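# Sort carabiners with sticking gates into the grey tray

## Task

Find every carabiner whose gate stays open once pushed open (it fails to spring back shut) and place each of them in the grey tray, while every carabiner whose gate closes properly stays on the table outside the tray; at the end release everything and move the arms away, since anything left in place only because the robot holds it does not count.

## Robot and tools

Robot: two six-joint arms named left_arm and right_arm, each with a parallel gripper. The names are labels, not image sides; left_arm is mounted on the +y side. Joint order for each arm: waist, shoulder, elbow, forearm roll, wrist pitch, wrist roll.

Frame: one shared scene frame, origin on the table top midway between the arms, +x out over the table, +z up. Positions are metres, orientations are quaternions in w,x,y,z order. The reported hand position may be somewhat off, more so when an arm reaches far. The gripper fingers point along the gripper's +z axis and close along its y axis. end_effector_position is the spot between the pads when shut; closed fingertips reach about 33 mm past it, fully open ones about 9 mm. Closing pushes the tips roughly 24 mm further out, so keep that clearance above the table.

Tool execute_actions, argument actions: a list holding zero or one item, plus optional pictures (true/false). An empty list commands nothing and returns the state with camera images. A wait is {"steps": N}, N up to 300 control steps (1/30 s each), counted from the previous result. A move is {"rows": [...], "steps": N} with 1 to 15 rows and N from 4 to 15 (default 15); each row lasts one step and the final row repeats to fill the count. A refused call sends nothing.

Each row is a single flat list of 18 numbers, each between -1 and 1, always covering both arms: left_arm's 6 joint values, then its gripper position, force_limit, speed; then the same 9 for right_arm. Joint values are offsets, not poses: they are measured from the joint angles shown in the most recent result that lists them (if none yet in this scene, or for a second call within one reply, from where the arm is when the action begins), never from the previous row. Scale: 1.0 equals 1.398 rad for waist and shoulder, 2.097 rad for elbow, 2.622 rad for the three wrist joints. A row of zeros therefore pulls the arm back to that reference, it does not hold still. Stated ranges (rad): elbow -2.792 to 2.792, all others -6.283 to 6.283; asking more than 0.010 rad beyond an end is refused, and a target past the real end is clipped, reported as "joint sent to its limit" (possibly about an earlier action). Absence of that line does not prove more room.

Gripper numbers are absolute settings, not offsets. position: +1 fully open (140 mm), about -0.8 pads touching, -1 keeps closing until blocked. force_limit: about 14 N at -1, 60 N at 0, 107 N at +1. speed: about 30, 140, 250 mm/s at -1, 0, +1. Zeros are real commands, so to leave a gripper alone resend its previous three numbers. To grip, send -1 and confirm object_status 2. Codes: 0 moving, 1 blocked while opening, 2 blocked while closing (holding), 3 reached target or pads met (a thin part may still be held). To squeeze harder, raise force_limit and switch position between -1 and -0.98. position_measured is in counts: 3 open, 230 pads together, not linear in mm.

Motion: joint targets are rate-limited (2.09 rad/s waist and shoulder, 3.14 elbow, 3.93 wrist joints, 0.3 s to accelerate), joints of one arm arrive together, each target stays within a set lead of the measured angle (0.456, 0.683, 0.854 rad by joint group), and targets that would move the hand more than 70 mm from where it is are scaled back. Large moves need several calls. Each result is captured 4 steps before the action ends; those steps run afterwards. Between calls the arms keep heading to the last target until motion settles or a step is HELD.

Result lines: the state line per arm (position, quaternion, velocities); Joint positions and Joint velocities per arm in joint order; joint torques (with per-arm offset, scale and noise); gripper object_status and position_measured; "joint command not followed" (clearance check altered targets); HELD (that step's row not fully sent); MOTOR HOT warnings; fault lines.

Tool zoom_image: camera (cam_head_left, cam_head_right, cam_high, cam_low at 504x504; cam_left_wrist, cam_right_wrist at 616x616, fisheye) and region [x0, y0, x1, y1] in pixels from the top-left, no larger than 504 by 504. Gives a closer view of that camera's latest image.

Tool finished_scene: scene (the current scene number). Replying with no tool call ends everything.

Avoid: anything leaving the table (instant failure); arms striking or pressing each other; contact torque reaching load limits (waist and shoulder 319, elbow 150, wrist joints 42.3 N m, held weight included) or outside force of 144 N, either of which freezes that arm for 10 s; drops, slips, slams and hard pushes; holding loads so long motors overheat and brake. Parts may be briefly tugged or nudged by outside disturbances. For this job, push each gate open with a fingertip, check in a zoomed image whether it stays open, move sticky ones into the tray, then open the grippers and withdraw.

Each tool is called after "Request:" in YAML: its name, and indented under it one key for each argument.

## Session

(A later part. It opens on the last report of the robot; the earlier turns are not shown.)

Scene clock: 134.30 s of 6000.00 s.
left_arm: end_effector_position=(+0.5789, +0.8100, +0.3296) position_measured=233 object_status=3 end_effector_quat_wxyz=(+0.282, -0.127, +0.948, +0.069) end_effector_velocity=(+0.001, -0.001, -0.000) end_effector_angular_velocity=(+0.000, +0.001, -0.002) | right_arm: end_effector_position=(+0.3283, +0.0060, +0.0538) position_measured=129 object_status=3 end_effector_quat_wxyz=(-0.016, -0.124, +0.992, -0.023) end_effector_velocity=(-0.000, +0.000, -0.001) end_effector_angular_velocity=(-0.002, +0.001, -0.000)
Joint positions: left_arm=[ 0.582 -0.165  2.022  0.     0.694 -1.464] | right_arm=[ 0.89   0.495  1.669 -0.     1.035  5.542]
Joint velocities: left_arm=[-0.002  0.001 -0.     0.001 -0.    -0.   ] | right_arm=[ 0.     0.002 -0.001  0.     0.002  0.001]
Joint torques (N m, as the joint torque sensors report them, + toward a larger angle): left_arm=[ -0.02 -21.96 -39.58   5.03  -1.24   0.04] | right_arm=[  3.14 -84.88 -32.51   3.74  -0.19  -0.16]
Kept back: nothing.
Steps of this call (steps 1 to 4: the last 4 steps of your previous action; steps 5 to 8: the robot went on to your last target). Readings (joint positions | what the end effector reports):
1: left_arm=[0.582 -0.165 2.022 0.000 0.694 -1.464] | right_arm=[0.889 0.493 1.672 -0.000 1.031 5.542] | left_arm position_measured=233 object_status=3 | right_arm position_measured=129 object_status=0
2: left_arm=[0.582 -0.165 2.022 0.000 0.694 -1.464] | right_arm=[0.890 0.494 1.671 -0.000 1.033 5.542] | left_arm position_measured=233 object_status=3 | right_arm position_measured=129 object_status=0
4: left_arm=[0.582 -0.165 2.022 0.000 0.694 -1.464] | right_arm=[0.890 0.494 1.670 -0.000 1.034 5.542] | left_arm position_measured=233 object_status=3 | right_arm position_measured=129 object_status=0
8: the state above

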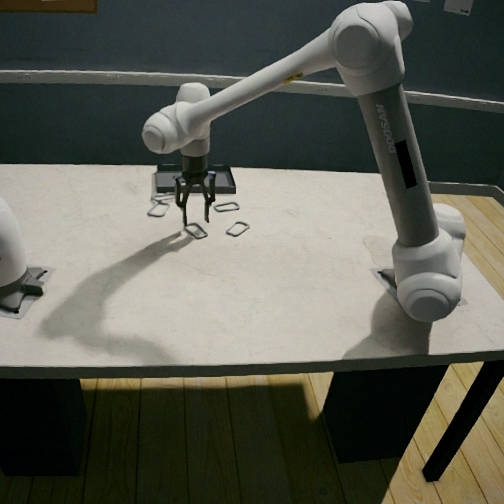

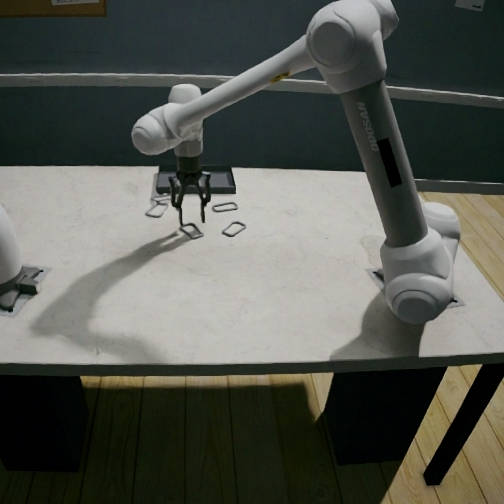

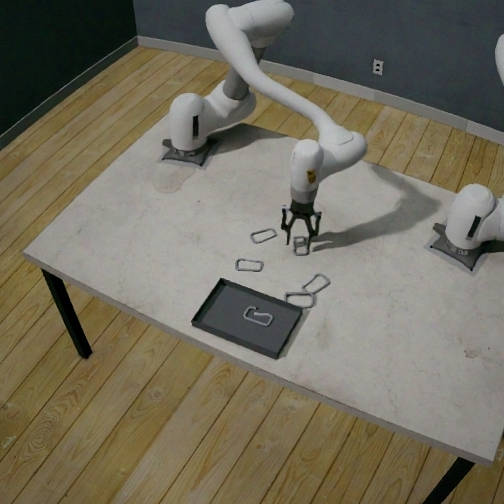

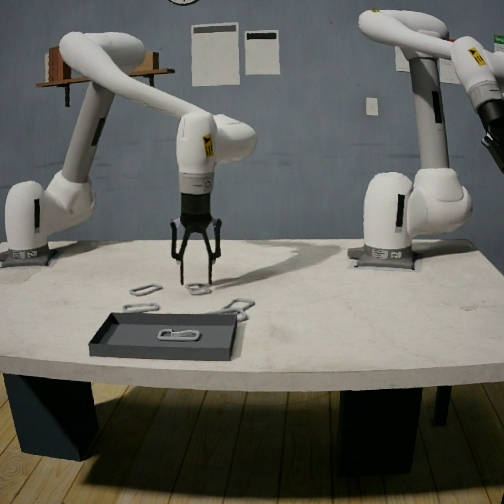

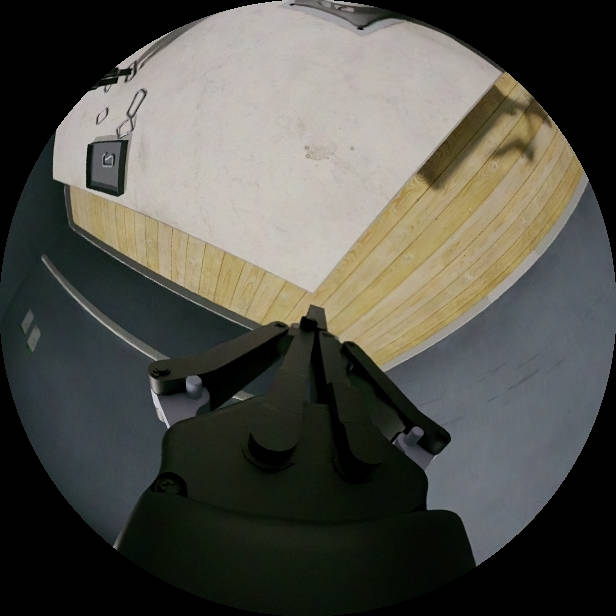

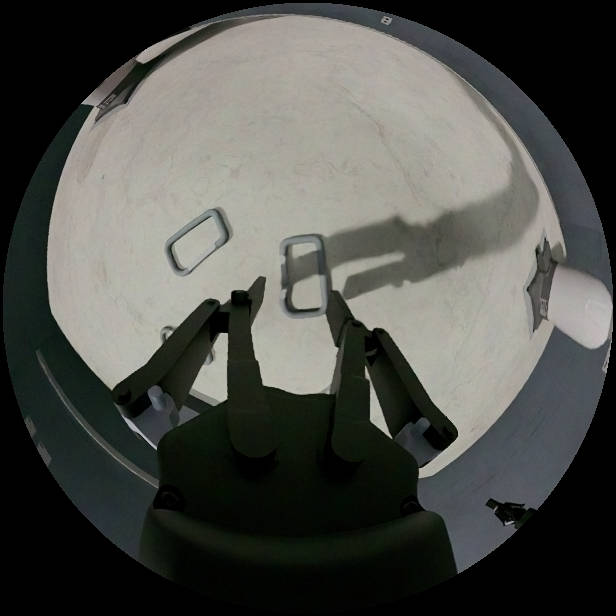

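Request:
execute_actions:
  actions:
    - {"rows":[[0,0,0,0,0,0,-1,0,0.5,0.0059,-0.0023,0.0024,0,-0.0007,0.003,0,0,0.5],[0,0,0,0,0,0,-1,0,0.5,0.0059,-0.0023,0.0024,0,-0.0007,0.003,0,0,0.5],[0,0,0,0,0,0,-1,0,0.5,0.0059,-0.0023,0.0024,0,-0.0007,0.003,0,0,0.5],[0,0,0,0,0,0,-1,0,0.5,0.0059,0.0065,0.0069,0,-0.0089,0.003,0,0,0.5]],"steps":15}
  pictures: true

Request:
zoom_image:
  camera: "cam_right_wrist"
  region: [220,200,400,380]

Scene clock: 134.97 s of 6000.00 s.
left_arm: end_effector_position=(+0.5789, +0.8100, +0.3296) position_measured=233 object_status=3 end_effector_quat_wxyz=(+0.282, -0.127, +0.948, +0.069) end_effector_velocity=(+0.000, -0.000, -0.001) end_effector_angular_velocity=(-0.000, +0.001, -0.001) | right_arm: end_effector_position=(+0.3217, +0.0063, +0.0410) position_measured=129 object_status=3 end_effector_quat_wxyz=(-0.016, -0.124, +0.992, -0.024) end_effector_velocity=(-0.001, -0.000, -0.009) end_effector_angular_velocity=(+0.000, +0.000, -0.001)
Joint positions: left_arm=[ 0.582 -0.165  2.022  0.     0.694 -1.464] | right_arm=[ 0.898  0.503  1.683 -0.     1.012  5.55 ]
Joint velocities: left_arm=[-0.001  0.001  0.    -0.     0.     0.001] | right_arm=[ 0.001  0.007  0.007  0.001 -0.014  0.002]
Joint torques (N m, as the joint torque sensors report them, + toward a larger angle): left_arm=[ -0.16 -21.89 -39.4    5.14  -1.24  -0.04] | right_arm=[  1.73 -87.64 -32.11   3.91  -0.07  -0.07]
Steps of this call (steps 1 to 9: the robot went on to your last target; steps 10 to 20: the first 11 steps of this action). Readings (joint positions | what the end effector reports):
10: left_arm=[0.582 -0.165 2.022 0.000 0.694 -1.464] | right_arm=[0.890 0.495 1.669 -0.000 1.035 5.542] | left_arm position_measured=233 object_status=3 | right_arm position_measured=129 object_status=3
11: left_arm=[0.582 -0.165 2.022 0.000 0.694 -1.464] | right_arm=[0.891 0.494 1.670 -0.000 1.035 5.544] | left_arm position_measured=233 object_status=3 | right_arm position_measured=129 object_status=3
13: left_arm=[0.582 -0.165 2.022 0.000 0.694 -1.464] | right_arm=[0.896 0.493 1.673 -0.000 1.034 5.548] | left_arm position_measured=233 object_status=3 | right_arm position_measured=129 object_status=3
17: left_arm=[0.582 -0.165 2.022 0.000 0.694 -1.464] | right_arm=[0.898 0.501 1.682 -0.000 1.016 5.550] | left_arm position_measured=233 object_status=3 | right_arm position_measured=129 object_status=3
20: the state above

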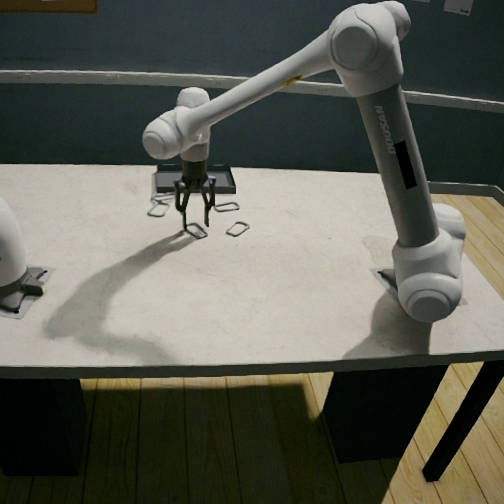

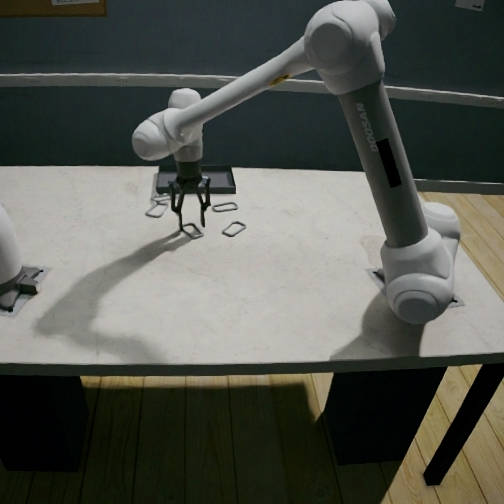

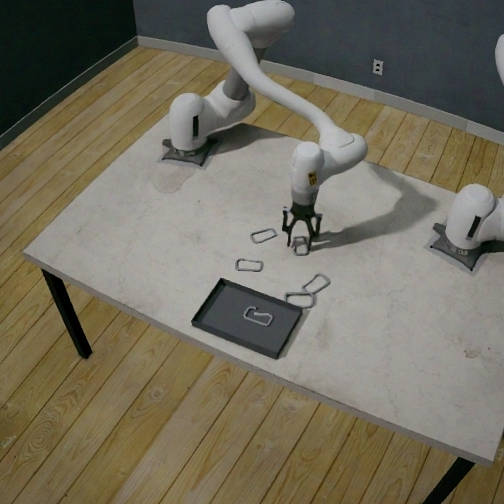

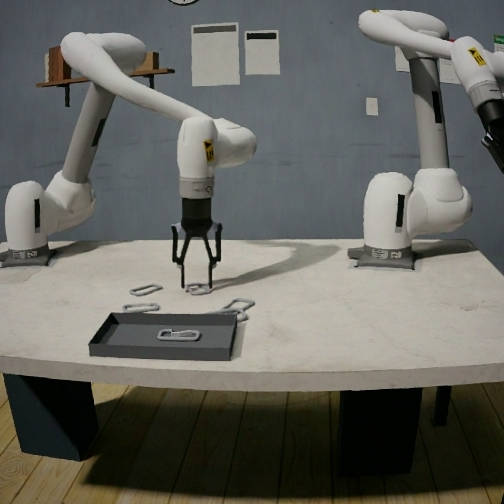

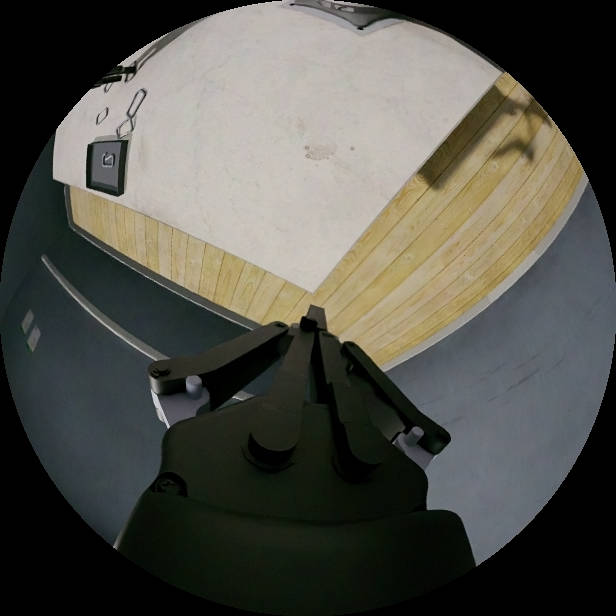

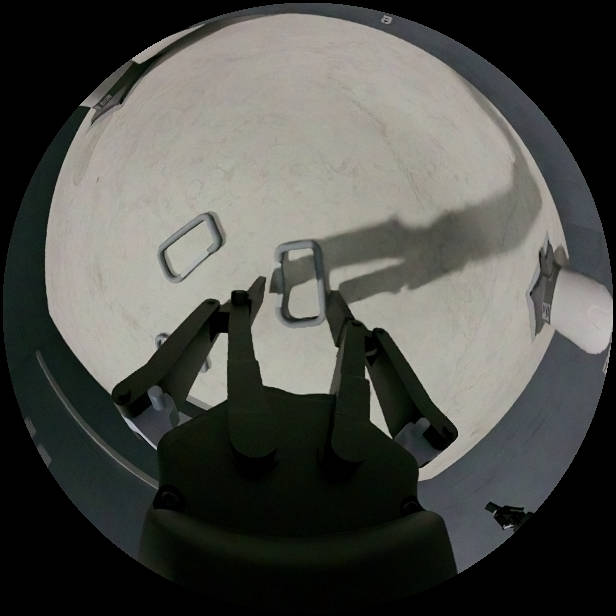

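Region (220, 200, 400, 380) of cam_right_wrist's 616x616 image, scaled by 2.800, with more detail than that image has.

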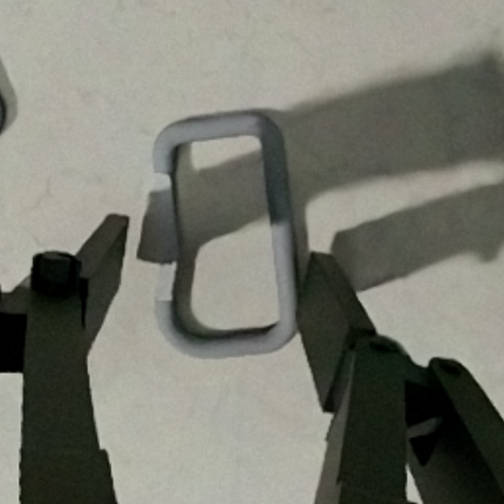

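Well centred. Close to −.33.

Request:
execute_actions:
  actions:
    - {"rows":[[0,0,0,0,0,0,-1,0,0.5,0,0,0,0,0,0,-0.33,-0.2,-0.2]],"steps":15}
  pictures: true

Request:
zoom_image:
  camera: "cam_right_wrist"
  region: [220,200,400,380]

Scene clock: 135.47 s of 6000.00 s.
left_arm: end_effector_position=(+0.5789, +0.8100, +0.3296) position_measured=233 object_status=3 end_effector_quat_wxyz=(+0.282, -0.127, +0.948, +0.069) end_effector_velocity=(-0.000, +0.000, -0.000) end_effector_angular_velocity=(-0.000, +0.000, +0.000) | right_arm: end_effector_position=(+0.3217, +0.0065, +0.0411) position_measured=171 object_status=0 end_effector_quat_wxyz=(-0.016, -0.124, +0.992, -0.023) end_effector_velocity=(+0.000, -0.000, +0.000) end_effector_angular_velocity=(-0.001, -0.000, -0.001)
Joint positions: left_arm=[ 0.582 -0.165  2.022  0.     0.694 -1.464] | right_arm=[ 0.898  0.503  1.683 -0.     1.012  5.55 ]
Joint velocities: left_arm=[ 0.  0.  0. -0. -0.  0.] | right_arm=[-0.    -0.001  0.    -0.001  0.001  0.001]
Joint torques (N m, as the joint torque sensors report them, + toward a larger angle): left_arm=[ -0.62 -22.18 -39.83   5.07  -1.2   -0.02] | right_arm=[  0.14 -50.99  -8.46   1.75   2.74  -0.24]
Steps of this call (steps 1 to 4: the last 4 steps of your previous action; steps 5 to 15: the first 11 steps of this action). Readings (joint positions | what the end effector reports):
5: left_arm=[0.582 -0.165 2.022 0.000 0.694 -1.464] | right_arm=[0.898 0.504 1.684 -0.000 1.012 5.550] | left_arm position_measured=233 object_status=3 | right_arm position_measured=129 object_status=0
6: left_arm=[0.582 -0.165 2.022 0.000 0.694 -1.464] | right_arm=[0.898 0.504 1.684 -0.000 1.012 5.550] | left_arm position_measured=233 object_status=3 | right_arm position_measured=131 object_status=0
8: left_arm=[0.582 -0.165 2.022 0.000 0.694 -1.464] | right_arm=[0.898 0.503 1.683 -0.000 1.012 5.550] | left_arm position_measured=233 object_status=3 | right_arm position_measured=143 object_status=0
12: left_arm=[0.582 -0.165 2.022 0.000 0.694 -1.464] | right_arm=[0.898 0.503 1.683 -0.000 1.012 5.550] | left_arm position_measured=233 object_status=3 | right_arm position_measured=168 object_status=0
15: the state above

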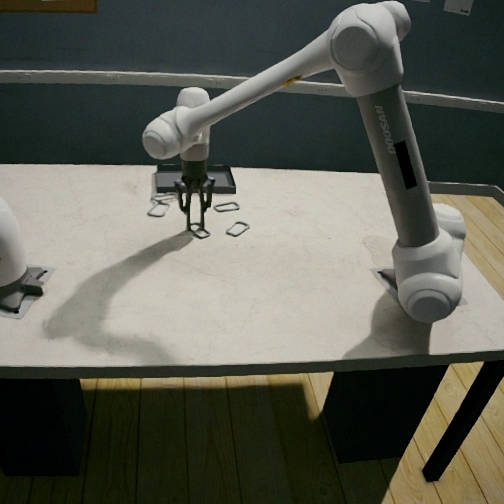

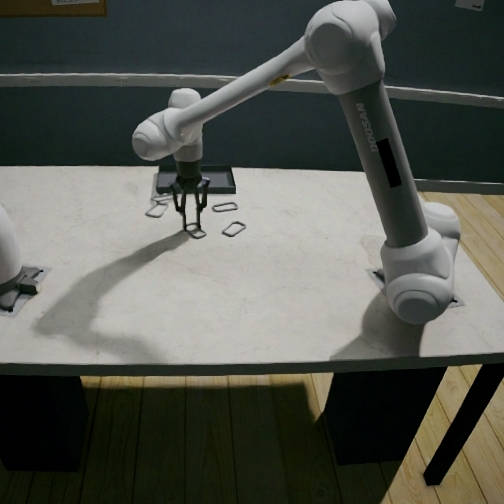

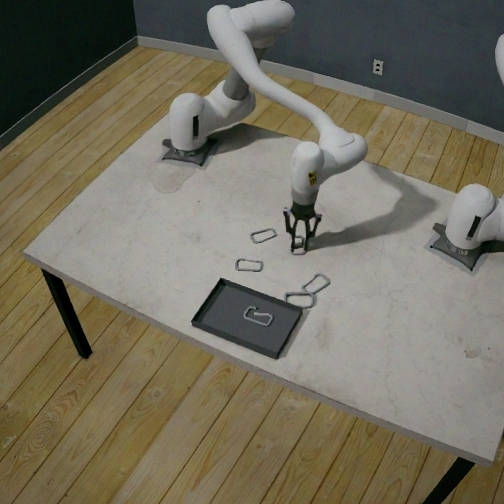

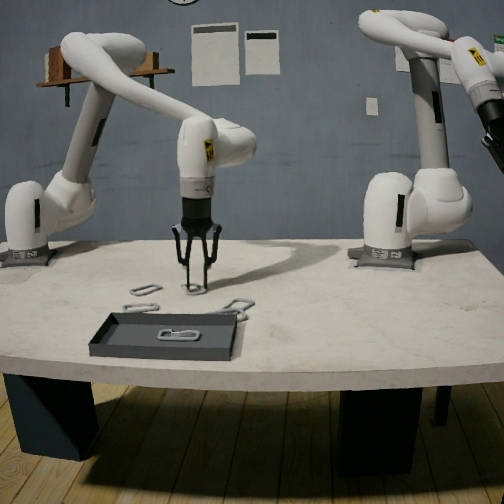

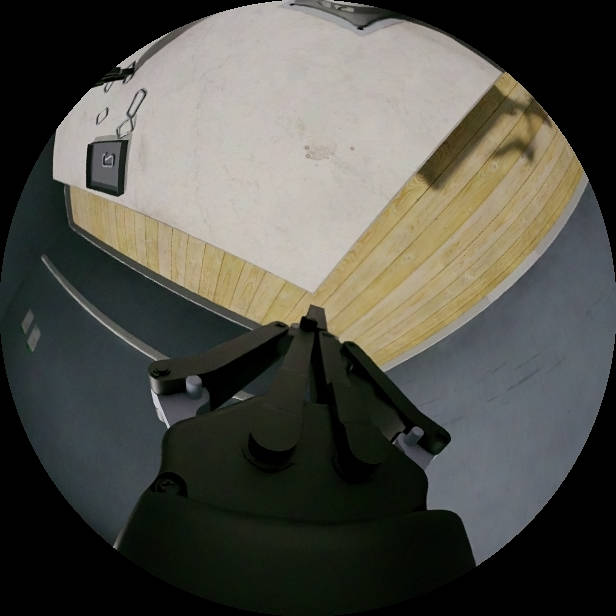

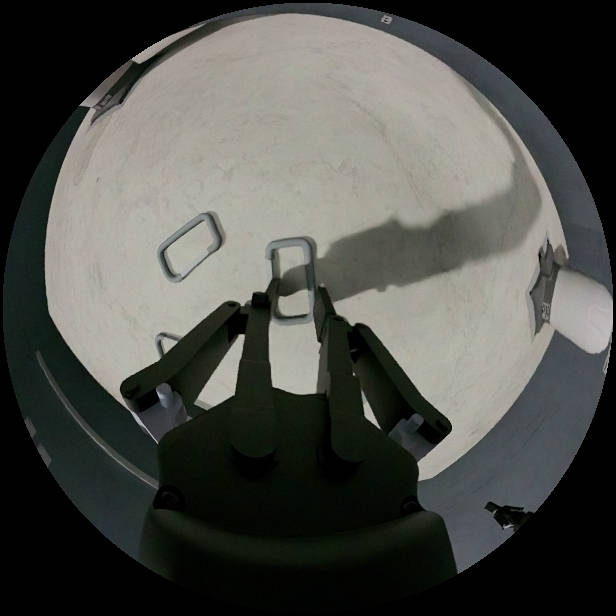

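Region (220, 200, 400, 380) of cam_right_wrist's 616x616 image, scaled by 2.800, with more detail than that image has.

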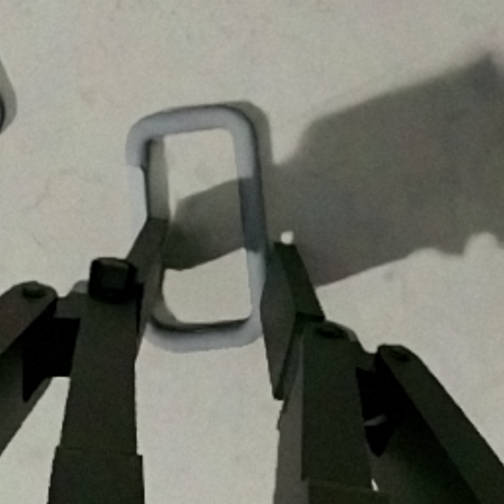

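Request:
execute_actions:
  actions:
    - {"rows":[[0,0,0,0,0,0,-1,0,0.5,0,-0.008,-0.004,0,0.0075,0,-0.33,-0.2,-0.3],[0,0,0,0,0,0,-1,0,0.5,0,-0.008,-0.004,0,0.0075,0,-0.33,-0.2,-0.3],[0,0,0,0,0,0,-1,0,0.5,0,-0.008,-0.004,0,0.0075,0,-0.33,-0.2,-0.3],[0,0,0,0,0,0,-1,0,0.5,0,-0.008,-0.004,0,0.0075,0,-0.33,-0.2,-0.3],[0,0,0,0,0,0,-1,0,0.5,-0.007,-0.0272,0.016,0,-0.0115,-0.0037,0,0,0.5]],"steps":15}
  pictures: false

Request:
execute_actions:
  actions:
    - {"steps":10}
  pictures: true

Request:
zoom_image:
  camera: "cam_right_wrist"
  region: [220,200,400,380]

Scene clock: 136.10 s of 6000.00 s.
left_arm: end_effector_position=(+0.5789, +0.8100, +0.3296) position_measured=233 object_status=3 end_effector_quat_wxyz=(+0.282, -0.127, +0.948, +0.069) end_effector_velocity=(-0.000, +0.000, -0.000) end_effector_angular_velocity=(+0.000, +0.000, -0.000) | right_arm: end_effector_position=(+0.3241, -0.0028, +0.0535) position_measured=129 object_status=0 end_effector_quat_wxyz=(-0.007, -0.124, +0.992, -0.010) end_effector_velocity=(+0.004, -0.009, +0.003) end_effector_angular_velocity=(+0.036, -0.019, +0.001)
Joint positions: left_arm=[ 0.582 -0.165  2.022  0.     0.694 -1.464] | right_arm=[ 0.889  0.467  1.714 -0.     0.986  5.541]
Joint velocities: left_arm=[ 0.     0.    -0.    -0.    -0.     0.001] | right_arm=[-0.011 -0.03   0.041 -0.001 -0.052 -0.012]
Joint torques (N m, as the joint torque sensors report them, + toward a larger angle): left_arm=[  0.   -22.2  -39.44   5.04  -1.24  -0.01] | right_arm=[  4.22 -79.77 -33.81   3.64  -0.13  -0.12]
Steps of this call (steps 1 to 4: the last 4 steps of your previous action; steps 5 to 8: the robot went on to your last target; steps 9 to 19: the first 11 steps of this action). Readings (joint positions | what the end effector reports):
9: left_arm=[0.582 -0.165 2.022 0.000 0.694 -1.464] | right_arm=[0.898 0.503 1.683 -0.000 1.013 5.550] | left_arm position_measured=233 object_status=3 | right_arm position_measured=171 object_status=3
10: left_arm=[0.582 -0.165 2.022 0.000 0.694 -1.464] | right_arm=[0.898 0.501 1.682 -0.000 1.017 5.550] | left_arm position_measured=233 object_status=3 | right_arm position_measured=171 object_status=3
12: left_arm=[0.582 -0.165 2.022 0.000 0.694 -1.464] | right_arm=[0.898 0.495 1.678 -0.000 1.026 5.550] | left_arm position_measured=233 object_status=3 | right_arm position_measured=171 object_status=3
16: left_arm=[0.582 -0.165 2.022 0.000 0.694 -1.464] | right_arm=[0.892 0.475 1.702 -0.000 1.000 5.544] | left_arm position_measured=233 object_status=3 | right_arm position_measured=146 object_status=0
19: the state above

Scene clock: 136.43 s of 6000.00 s.
left_arm: end_effector_position=(+0.5789, +0.8100, +0.3296) position_measured=233 object_status=3 end_effector_quat_wxyz=(+0.282, -0.127, +0.948, +0.069) end_effector_velocity=(-0.001, +0.001, +0.000) end_effector_angular_velocity=(+0.000, -0.001, +0.001) | right_arm: end_effector_position=(+0.3244, -0.0036, +0.0537) position_measured=129 object_status=3 end_effector_quat_wxyz=(-0.006, -0.124, +0.992, -0.009) end_effector_velocity=(+0.000, +0.000, +0.000) end_effector_angular_velocity=(+0.001, +0.000, -0.001)
Joint positions: left_arm=[ 0.582 -0.165  2.022  0.     0.694 -1.464] | right_arm=[ 0.888  0.465  1.717 -0.     0.982  5.541]
Joint velocities: left_arm=[ 0.001 -0.001  0.    -0.     0.    -0.   ] | right_arm=[-0.001 -0.    -0.     0.001 -0.001  0.   ]
Joint torques (N m, as the joint torque sensors report them, + toward a larger angle): left_arm=[  0.08 -22.23 -39.87   5.1   -1.26   0.01] | right_arm=[  3.87 -80.66 -32.08   3.79  -0.11  -0.17]
Kept back: nothing.
Steps of this call (steps 1 to 4: the last 4 steps of your previous action; steps 5 to 10: the robot went on to your last target). Readings (joint positions | what the end effector reports):
1: left_arm=[0.582 -0.165 2.022 0.000 0.694 -1.464] | right_arm=[0.889 0.466 1.715 -0.000 0.985 5.541] | left_arm position_measured=233 object_status=3 | right_arm position_measured=129 object_status=0
2: left_arm=[0.582 -0.165 2.022 0.000 0.694 -1.464] | right_arm=[0.889 0.466 1.715 -0.000 0.984 5.541] | left_arm position_measured=233 object_status=3 | right_arm position_measured=129 object_status=0
4: left_arm=[0.582 -0.165 2.022 0.000 0.694 -1.464] | right_arm=[0.888 0.465 1.716 -0.000 0.983 5.541] | left_arm position_measured=233 object_status=3 | right_arm position_measured=129 object_status=0
8: left_arm=[0.582 -0.165 2.022 0.000 0.694 -1.464] | right_arm=[0.888 0.465 1.716 -0.000 0.982 5.541] | left_arm position_measured=233 object_status=3 | right_arm position_measured=129 object_status=3
10: the state above

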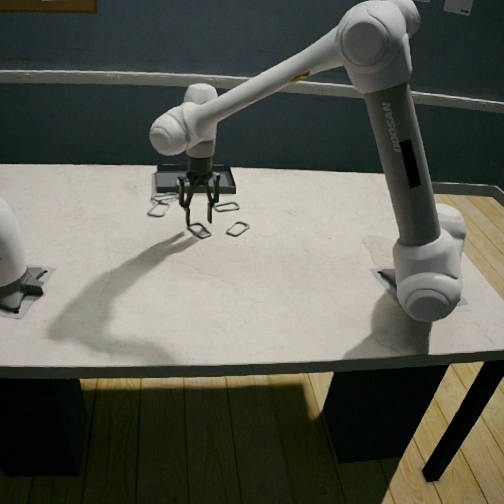

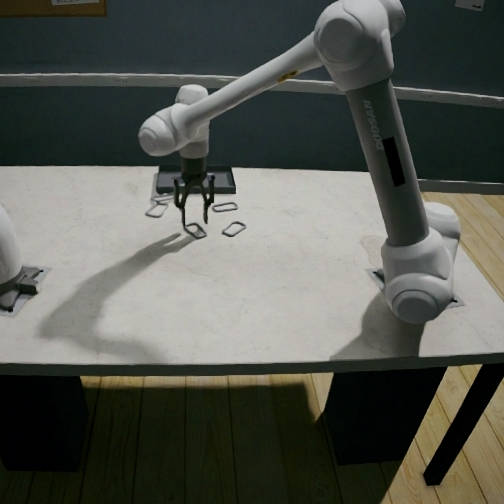

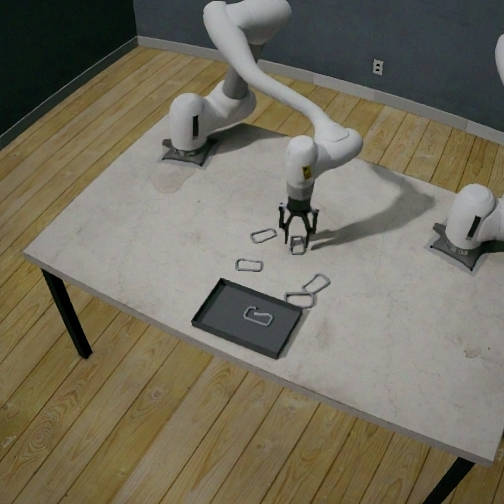

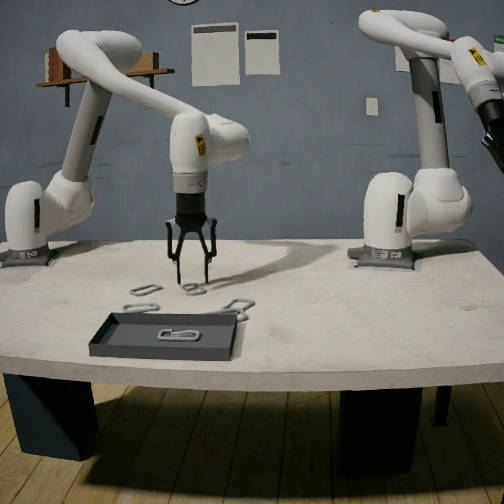

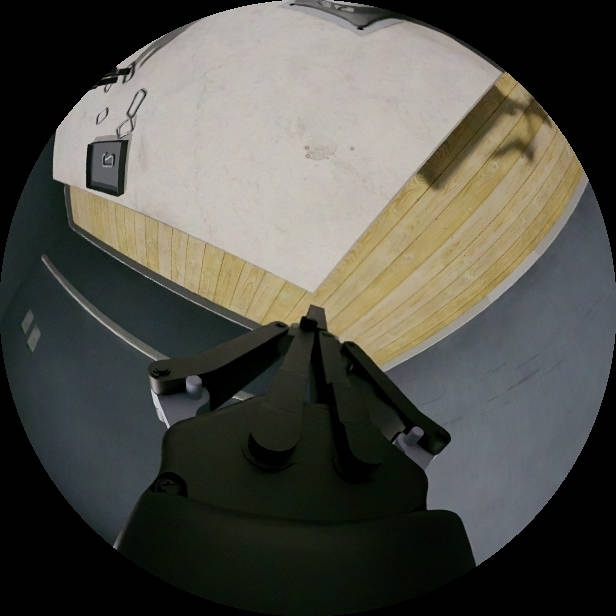

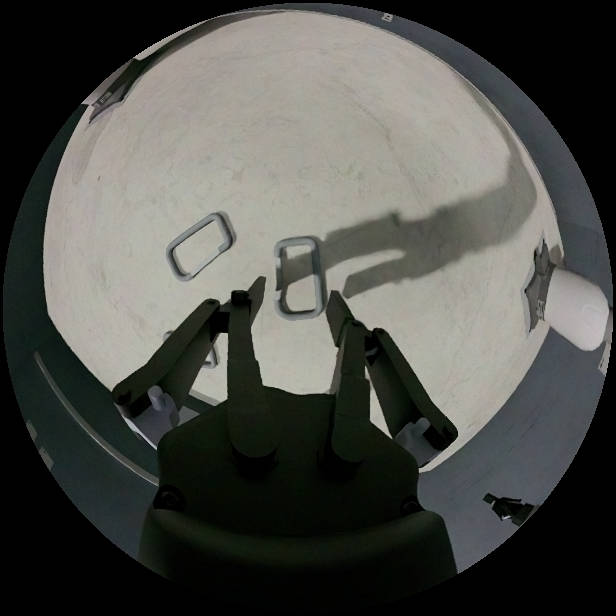

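Region (220, 200, 400, 380) of cam_right_wrist's 616x616 image, scaled by 2.800, with more detail than that image has.

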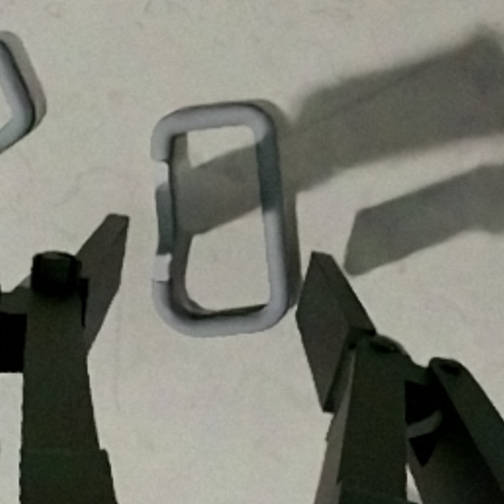

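Request:
execute_actions:
  actions:
    - {"rows":[[0,0,0,0,0,0,-1,0,0.5,0,0.0091,0.0047,0,-0.0086,0,0,0,0.5],[0,0,0,0,0,0,-1,0,0.5,0,0.0091,0.0047,0,-0.0086,0,0,0,0.5],[0,0,0,0,0,0,-1,0,0.5,0,0.0091,0.0047,0,-0.0086,0,0,0,0.5],[0,0,0,0,0,0,-1,0,0.5,0,0.0091,0.0047,0,-0.0086,0,0,0,0.5],[0,0,0,0,0,0,-1,0,0.5,0,0.0091,0.0047,0,-0.0086,0,0,0,0.5],[0,0,0,0,0,0,-1,0,0.5,0,0.0091,0.0047,0,-0.0086,0,0,0,0.5],[0,0,0,0,0,0,-1,0,0.5,0,0.0091,0.0047,0,-0.0086,0,0,0,0.5],[0,0,0,0,0,0,-1,0,0.5,0,0.0091,0.0047,0,-0.0086,0,-0.3,-0.2,0]],"steps":15}
  pictures: false

Request:
execute_actions:
  actions:
    - {"steps":6}
  pictures: true

Request:
zoom_image:
  camera: "cam_right_wrist"
  region: [220,200,400,380]

Scene clock: 137.23 s of 6000.00 s.
left_arm: end_effector_position=(+0.5789, +0.8100, +0.3296) position_measured=233 object_status=3 end_effector_quat_wxyz=(+0.282, -0.127, +0.948, +0.069) end_effector_velocity=(-0.000, -0.000, +0.001) end_effector_angular_velocity=(-0.000, -0.001, -0.000) | right_arm: end_effector_position=(+0.3243, -0.0038, +0.0401) position_measured=146 object_status=0 end_effector_quat_wxyz=(-0.006, -0.124, +0.992, -0.009) end_effector_velocity=(+0.002, +0.002, +0.000) end_effector_angular_velocity=(+0.007, -0.005, +0.002)
Joint positions: left_arm=[ 0.582 -0.165  2.022  0.     0.694 -1.464] | right_arm=[ 0.888  0.477  1.726 -0.     0.96   5.54 ]
Joint velocities: left_arm=[-0.001 -0.001  0.    -0.    -0.    -0.   ] | right_arm=[ 0.    -0.    -0.    -0.001 -0.009 -0.001]
Joint torques (N m, as the joint torque sensors report them, + toward a larger angle): left_arm=[ -0.91 -21.94 -39.65   5.05  -1.18   0.  ] | right_arm=[  3.78 -79.59 -28.1    3.66   0.58  -0.15]
Steps of this call (steps 1 to 13: the robot went on to your last target; steps 14 to 24: the first 11 steps of this action). Readings (joint positions | what the end effector reports):
14: left_arm=[0.582 -0.165 2.022 0.000 0.694 -1.464] | right_arm=[0.888 0.465 1.717 -0.000 0.982 5.540] | left_arm position_measured=233 object_status=3 | right_arm position_measured=129 object_status=3
15: left_arm=[0.582 -0.165 2.022 0.000 0.694 -1.464] | right_arm=[0.888 0.467 1.718 -0.000 0.978 5.540] | left_arm position_measured=233 object_status=3 | right_arm position_measured=129 object_status=3
17: left_arm=[0.582 -0.165 2.022 0.000 0.694 -1.464] | right_arm=[0.888 0.473 1.724 -0.000 0.967 5.540] | left_arm position_measured=233 object_status=3 | right_arm position_measured=129 object_status=3
21: left_arm=[0.582 -0.165 2.022 0.000 0.694 -1.464] | right_arm=[0.888 0.477 1.726 -0.000 0.961 5.540] | left_arm position_measured=233 object_status=3 | right_arm position_measured=129 object_status=0
24: the state above

Scene clock: 137.43 s of 6000.00 s.
left_arm: end_effector_position=(+0.5789, +0.8100, +0.3296) position_measured=233 object_status=3 end_effector_quat_wxyz=(+0.282, -0.127, +0.948, +0.069) end_effector_velocity=(-0.000, +0.000, +0.001) end_effector_angular_velocity=(+0.000, -0.001, +0.000) | right_arm: end_effector_position=(+0.3244, -0.0036, +0.0402) position_measured=167 object_status=0 end_effector_quat_wxyz=(-0.006, -0.124, +0.992, -0.009) end_effector_velocity=(+0.000, -0.000, +0.000) end_effector_angular_velocity=(-0.000, -0.000, +0.000)
Joint positions: left_arm=[ 0.582 -0.165  2.022  0.     0.694 -1.464] | right_arm=[ 0.888  0.477  1.726 -0.     0.96   5.54 ]
Joint velocities: left_arm=[ 0.001 -0.001 -0.    -0.001  0.     0.001] | right_arm=[-0. -0.  0. -0.  0. -0.]
Joint torques (N m, as the joint torque sensors report them, + toward a larger angle): left_arm=[ -0.35 -22.45 -39.7    5.15  -1.17   0.02] | right_arm=[ -3.71 -41.14  -2.37   0.29   3.74   0.06]
Kept back: nothing.
Steps of this call (steps 1 to 4: the last 4 steps of your previous action; steps 5 to 6: the robot went on to your last target). Readings (joint positions | what the end effector reports):
1: left_arm=[0.582 -0.165 2.022 0.000 0.694 -1.464] | right_arm=[0.888 0.477 1.726 -0.000 0.960 5.540] | left_arm position_measured=233 object_status=3 | right_arm position_measured=154 object_status=0
2: left_arm=[0.582 -0.165 2.022 0.000 0.694 -1.464] | right_arm=[0.888 0.477 1.726 -0.000 0.960 5.540] | left_arm position_measured=233 object_status=3 | right_arm position_measured=162 object_status=0
4: left_arm=[0.582 -0.165 2.022 0.000 0.694 -1.464] | right_arm=[0.888 0.477 1.726 -0.000 0.960 5.540] | left_arm position_measured=233 object_status=3 | right_arm position_measured=167 object_status=0
6: the state above

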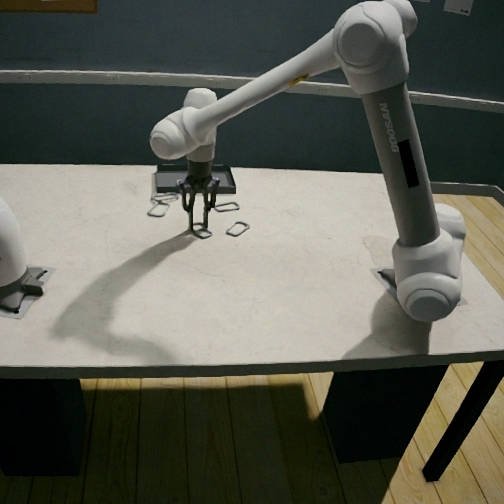

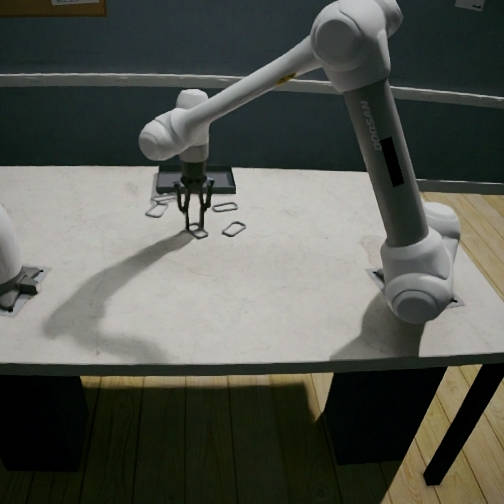

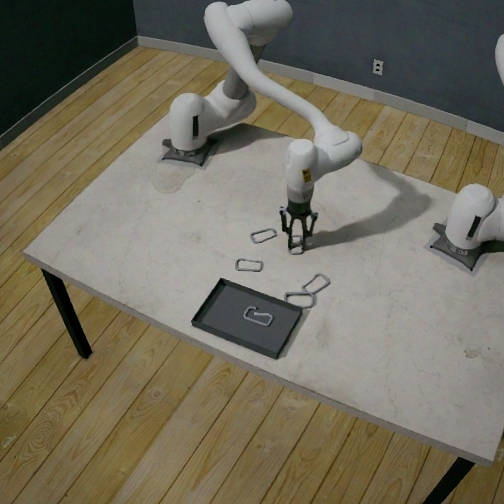

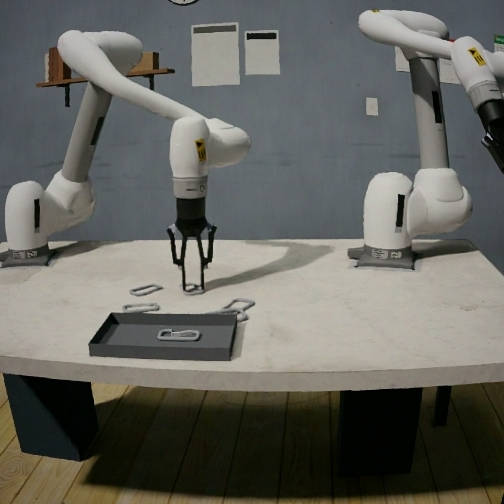

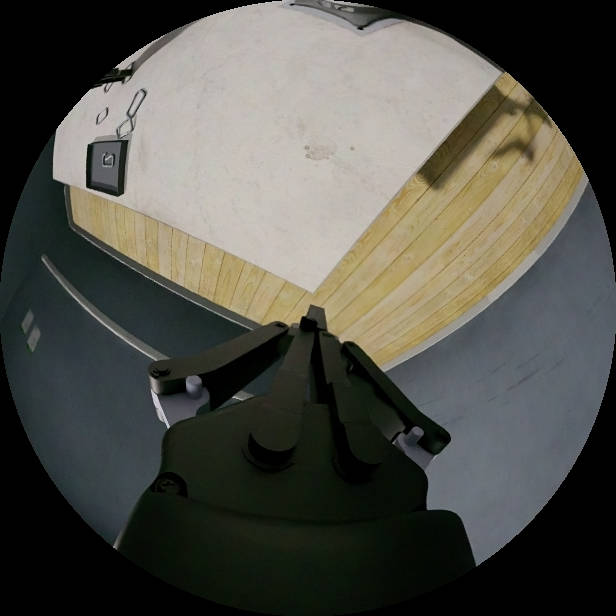

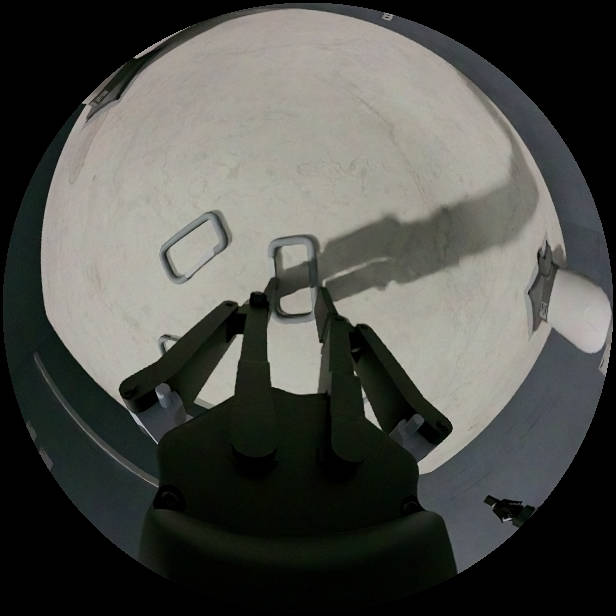

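Region (220, 200, 400, 380) of cam_right_wrist's 616x616 image, scaled by 2.800, with more detail than that image has.

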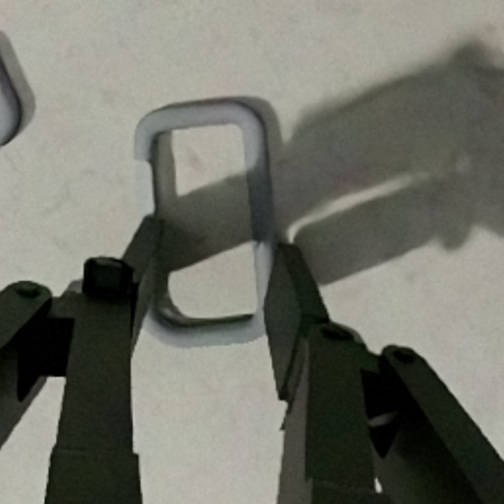

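Request:
execute_actions:
  actions:
    - {"rows":[[0,0,0,0,0,0,-1,0,0.5,0,-0.0007,-0.0003,0,0.0006,0,-0.3,-0.2,-0.7],[0,0,0,0,0,0,-1,0,0.5,0,-0.0007,-0.0003,0,0.0006,0,-0.3,-0.2,-0.7],[0,0,0,0,0,0,-1,0,0.5,0,-0.0007,-0.0003,0,0.0006,0,-0.3,-0.2,-0.7],[0,0,0,0,0,0,-1,0,0.5,0,-0.0007,-0.0003,0,0.0006,0,-0.3,-0.2,-0.7],[0,0,0,0,0,0,-1,0,0.5,0,-0.0007,-0.0003,0,0.0006,0,-0.4,-0.2,-0.7]],"steps":15}
  pictures: true

Request:
zoom_image:
  camera: "cam_right_wrist"
  region: [220,200,400,380]

Scene clock: 138.00 s of 6000.00 s.
left_arm: end_effector_position=(+0.5789, +0.8100, +0.3296) position_measured=233 object_status=3 end_effector_quat_wxyz=(+0.282, -0.127, +0.948, +0.069) end_effector_velocity=(+0.001, -0.001, -0.000) end_effector_angular_velocity=(-0.001, -0.000, -0.002) | right_arm: end_effector_position=(+0.3244, -0.0037, +0.0410) position_measured=179 object_status=0 end_effector_quat_wxyz=(-0.006, -0.124, +0.992, -0.009) end_effector_velocity=(+0.000, +0.000, +0.001) end_effector_angular_velocity=(+0.002, -0.000, +0.000)
Joint positions: left_arm=[ 0.582 -0.165  2.022  0.     0.694 -1.464] | right_arm=[ 0.888  0.477  1.726 -0.     0.961  5.54 ]
Joint velocities: left_arm=[-0.002 -0.     0.    -0.001  0.     0.   ] | right_arm=[-0.    -0.001 -0.001  0.    -0.    -0.001]
Joint torques (N m, as the joint torque sensors report them, + toward a larger angle): left_arm=[  0.08 -21.87 -39.41   5.15  -1.27   0.03] | right_arm=[ -0.2  -53.4  -11.85   1.54   2.45  -0.33]
Steps of this call (steps 1 to 6: the robot went on to your last target; steps 7 to 17: the first 11 steps of this action). Readings (joint positions | what the end effector reports):
7: left_arm=[0.582 -0.165 2.022 0.000 0.694 -1.464] | right_arm=[0.888 0.478 1.726 -0.000 0.960 5.540] | left_arm position_measured=233 object_status=3 | right_arm position_measured=167 object_status=3
8: left_arm=[0.582 -0.165 2.022 0.000 0.694 -1.464] | right_arm=[0.888 0.478 1.726 -0.000 0.960 5.540] | left_arm position_measured=233 object_status=3 | right_arm position_measured=167 object_status=3
10: left_arm=[0.582 -0.165 2.022 0.000 0.694 -1.464] | right_arm=[0.888 0.477 1.726 -0.000 0.961 5.540] | left_arm position_measured=233 object_status=3 | right_arm position_measured=167 object_status=3
14: left_arm=[0.582 -0.165 2.022 0.000 0.694 -1.464] | right_arm=[0.888 0.477 1.726 -0.000 0.961 5.540] | left_arm position_measured=233 object_status=3 | right_arm position_measured=175 object_status=0
17: the state above

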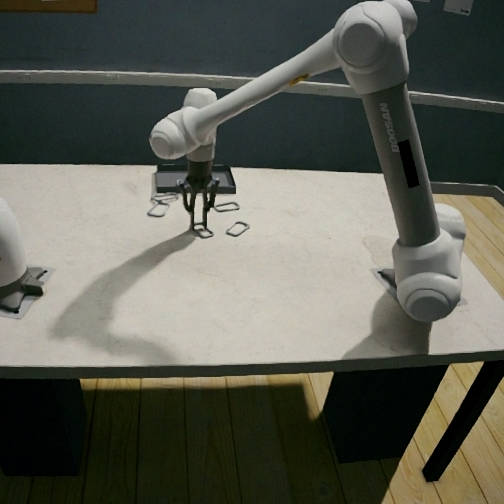

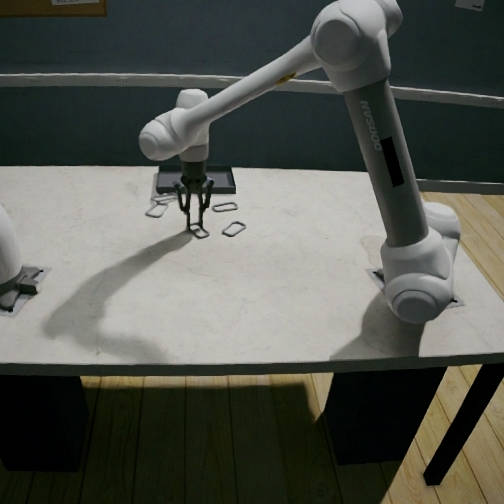

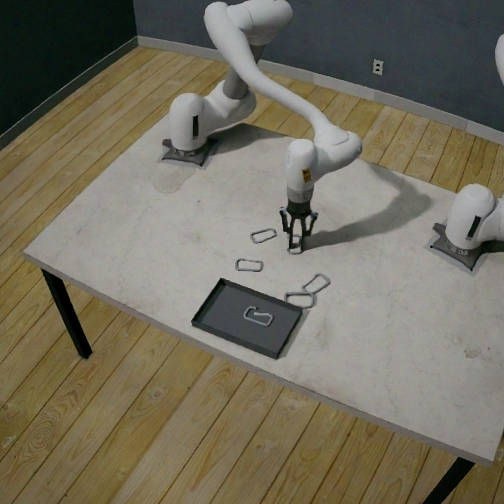

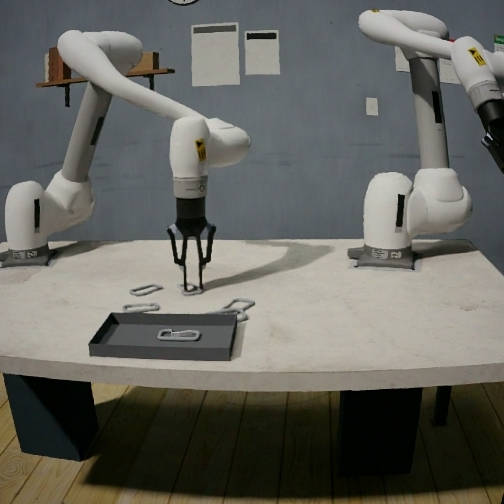

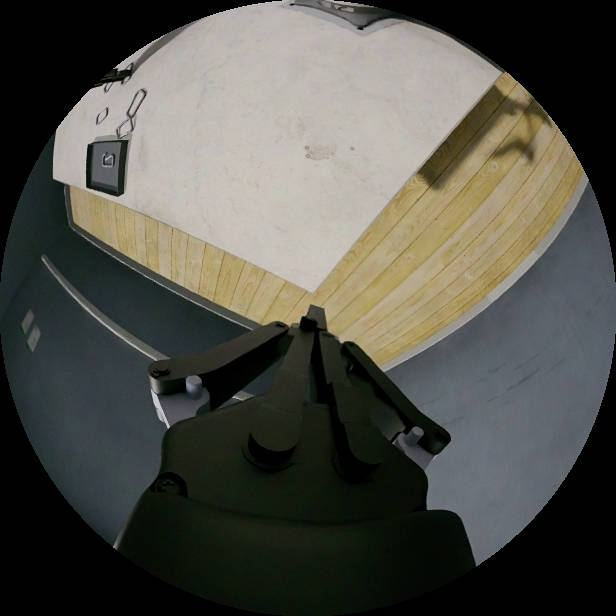

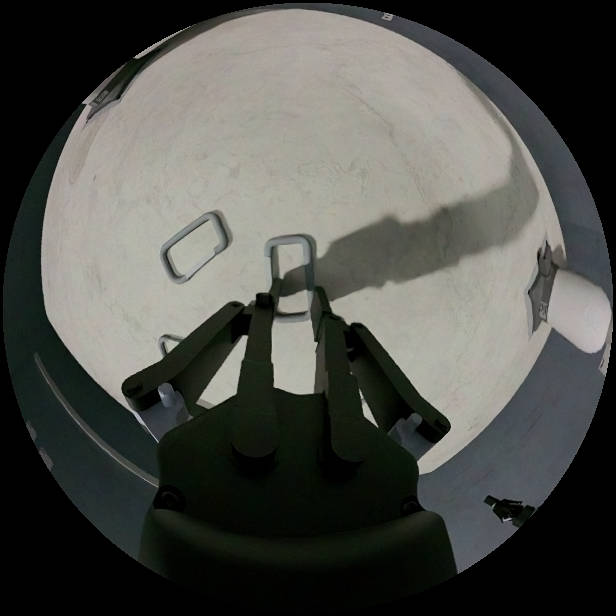

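Region (220, 200, 400, 380) of cam_right_wrist's 616x616 image, scaled by 2.800, with more detail than that image has.

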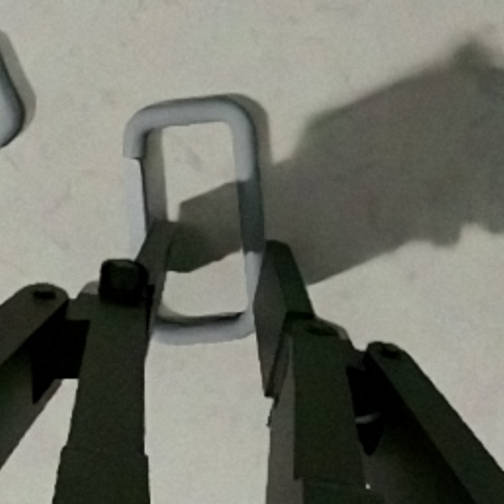

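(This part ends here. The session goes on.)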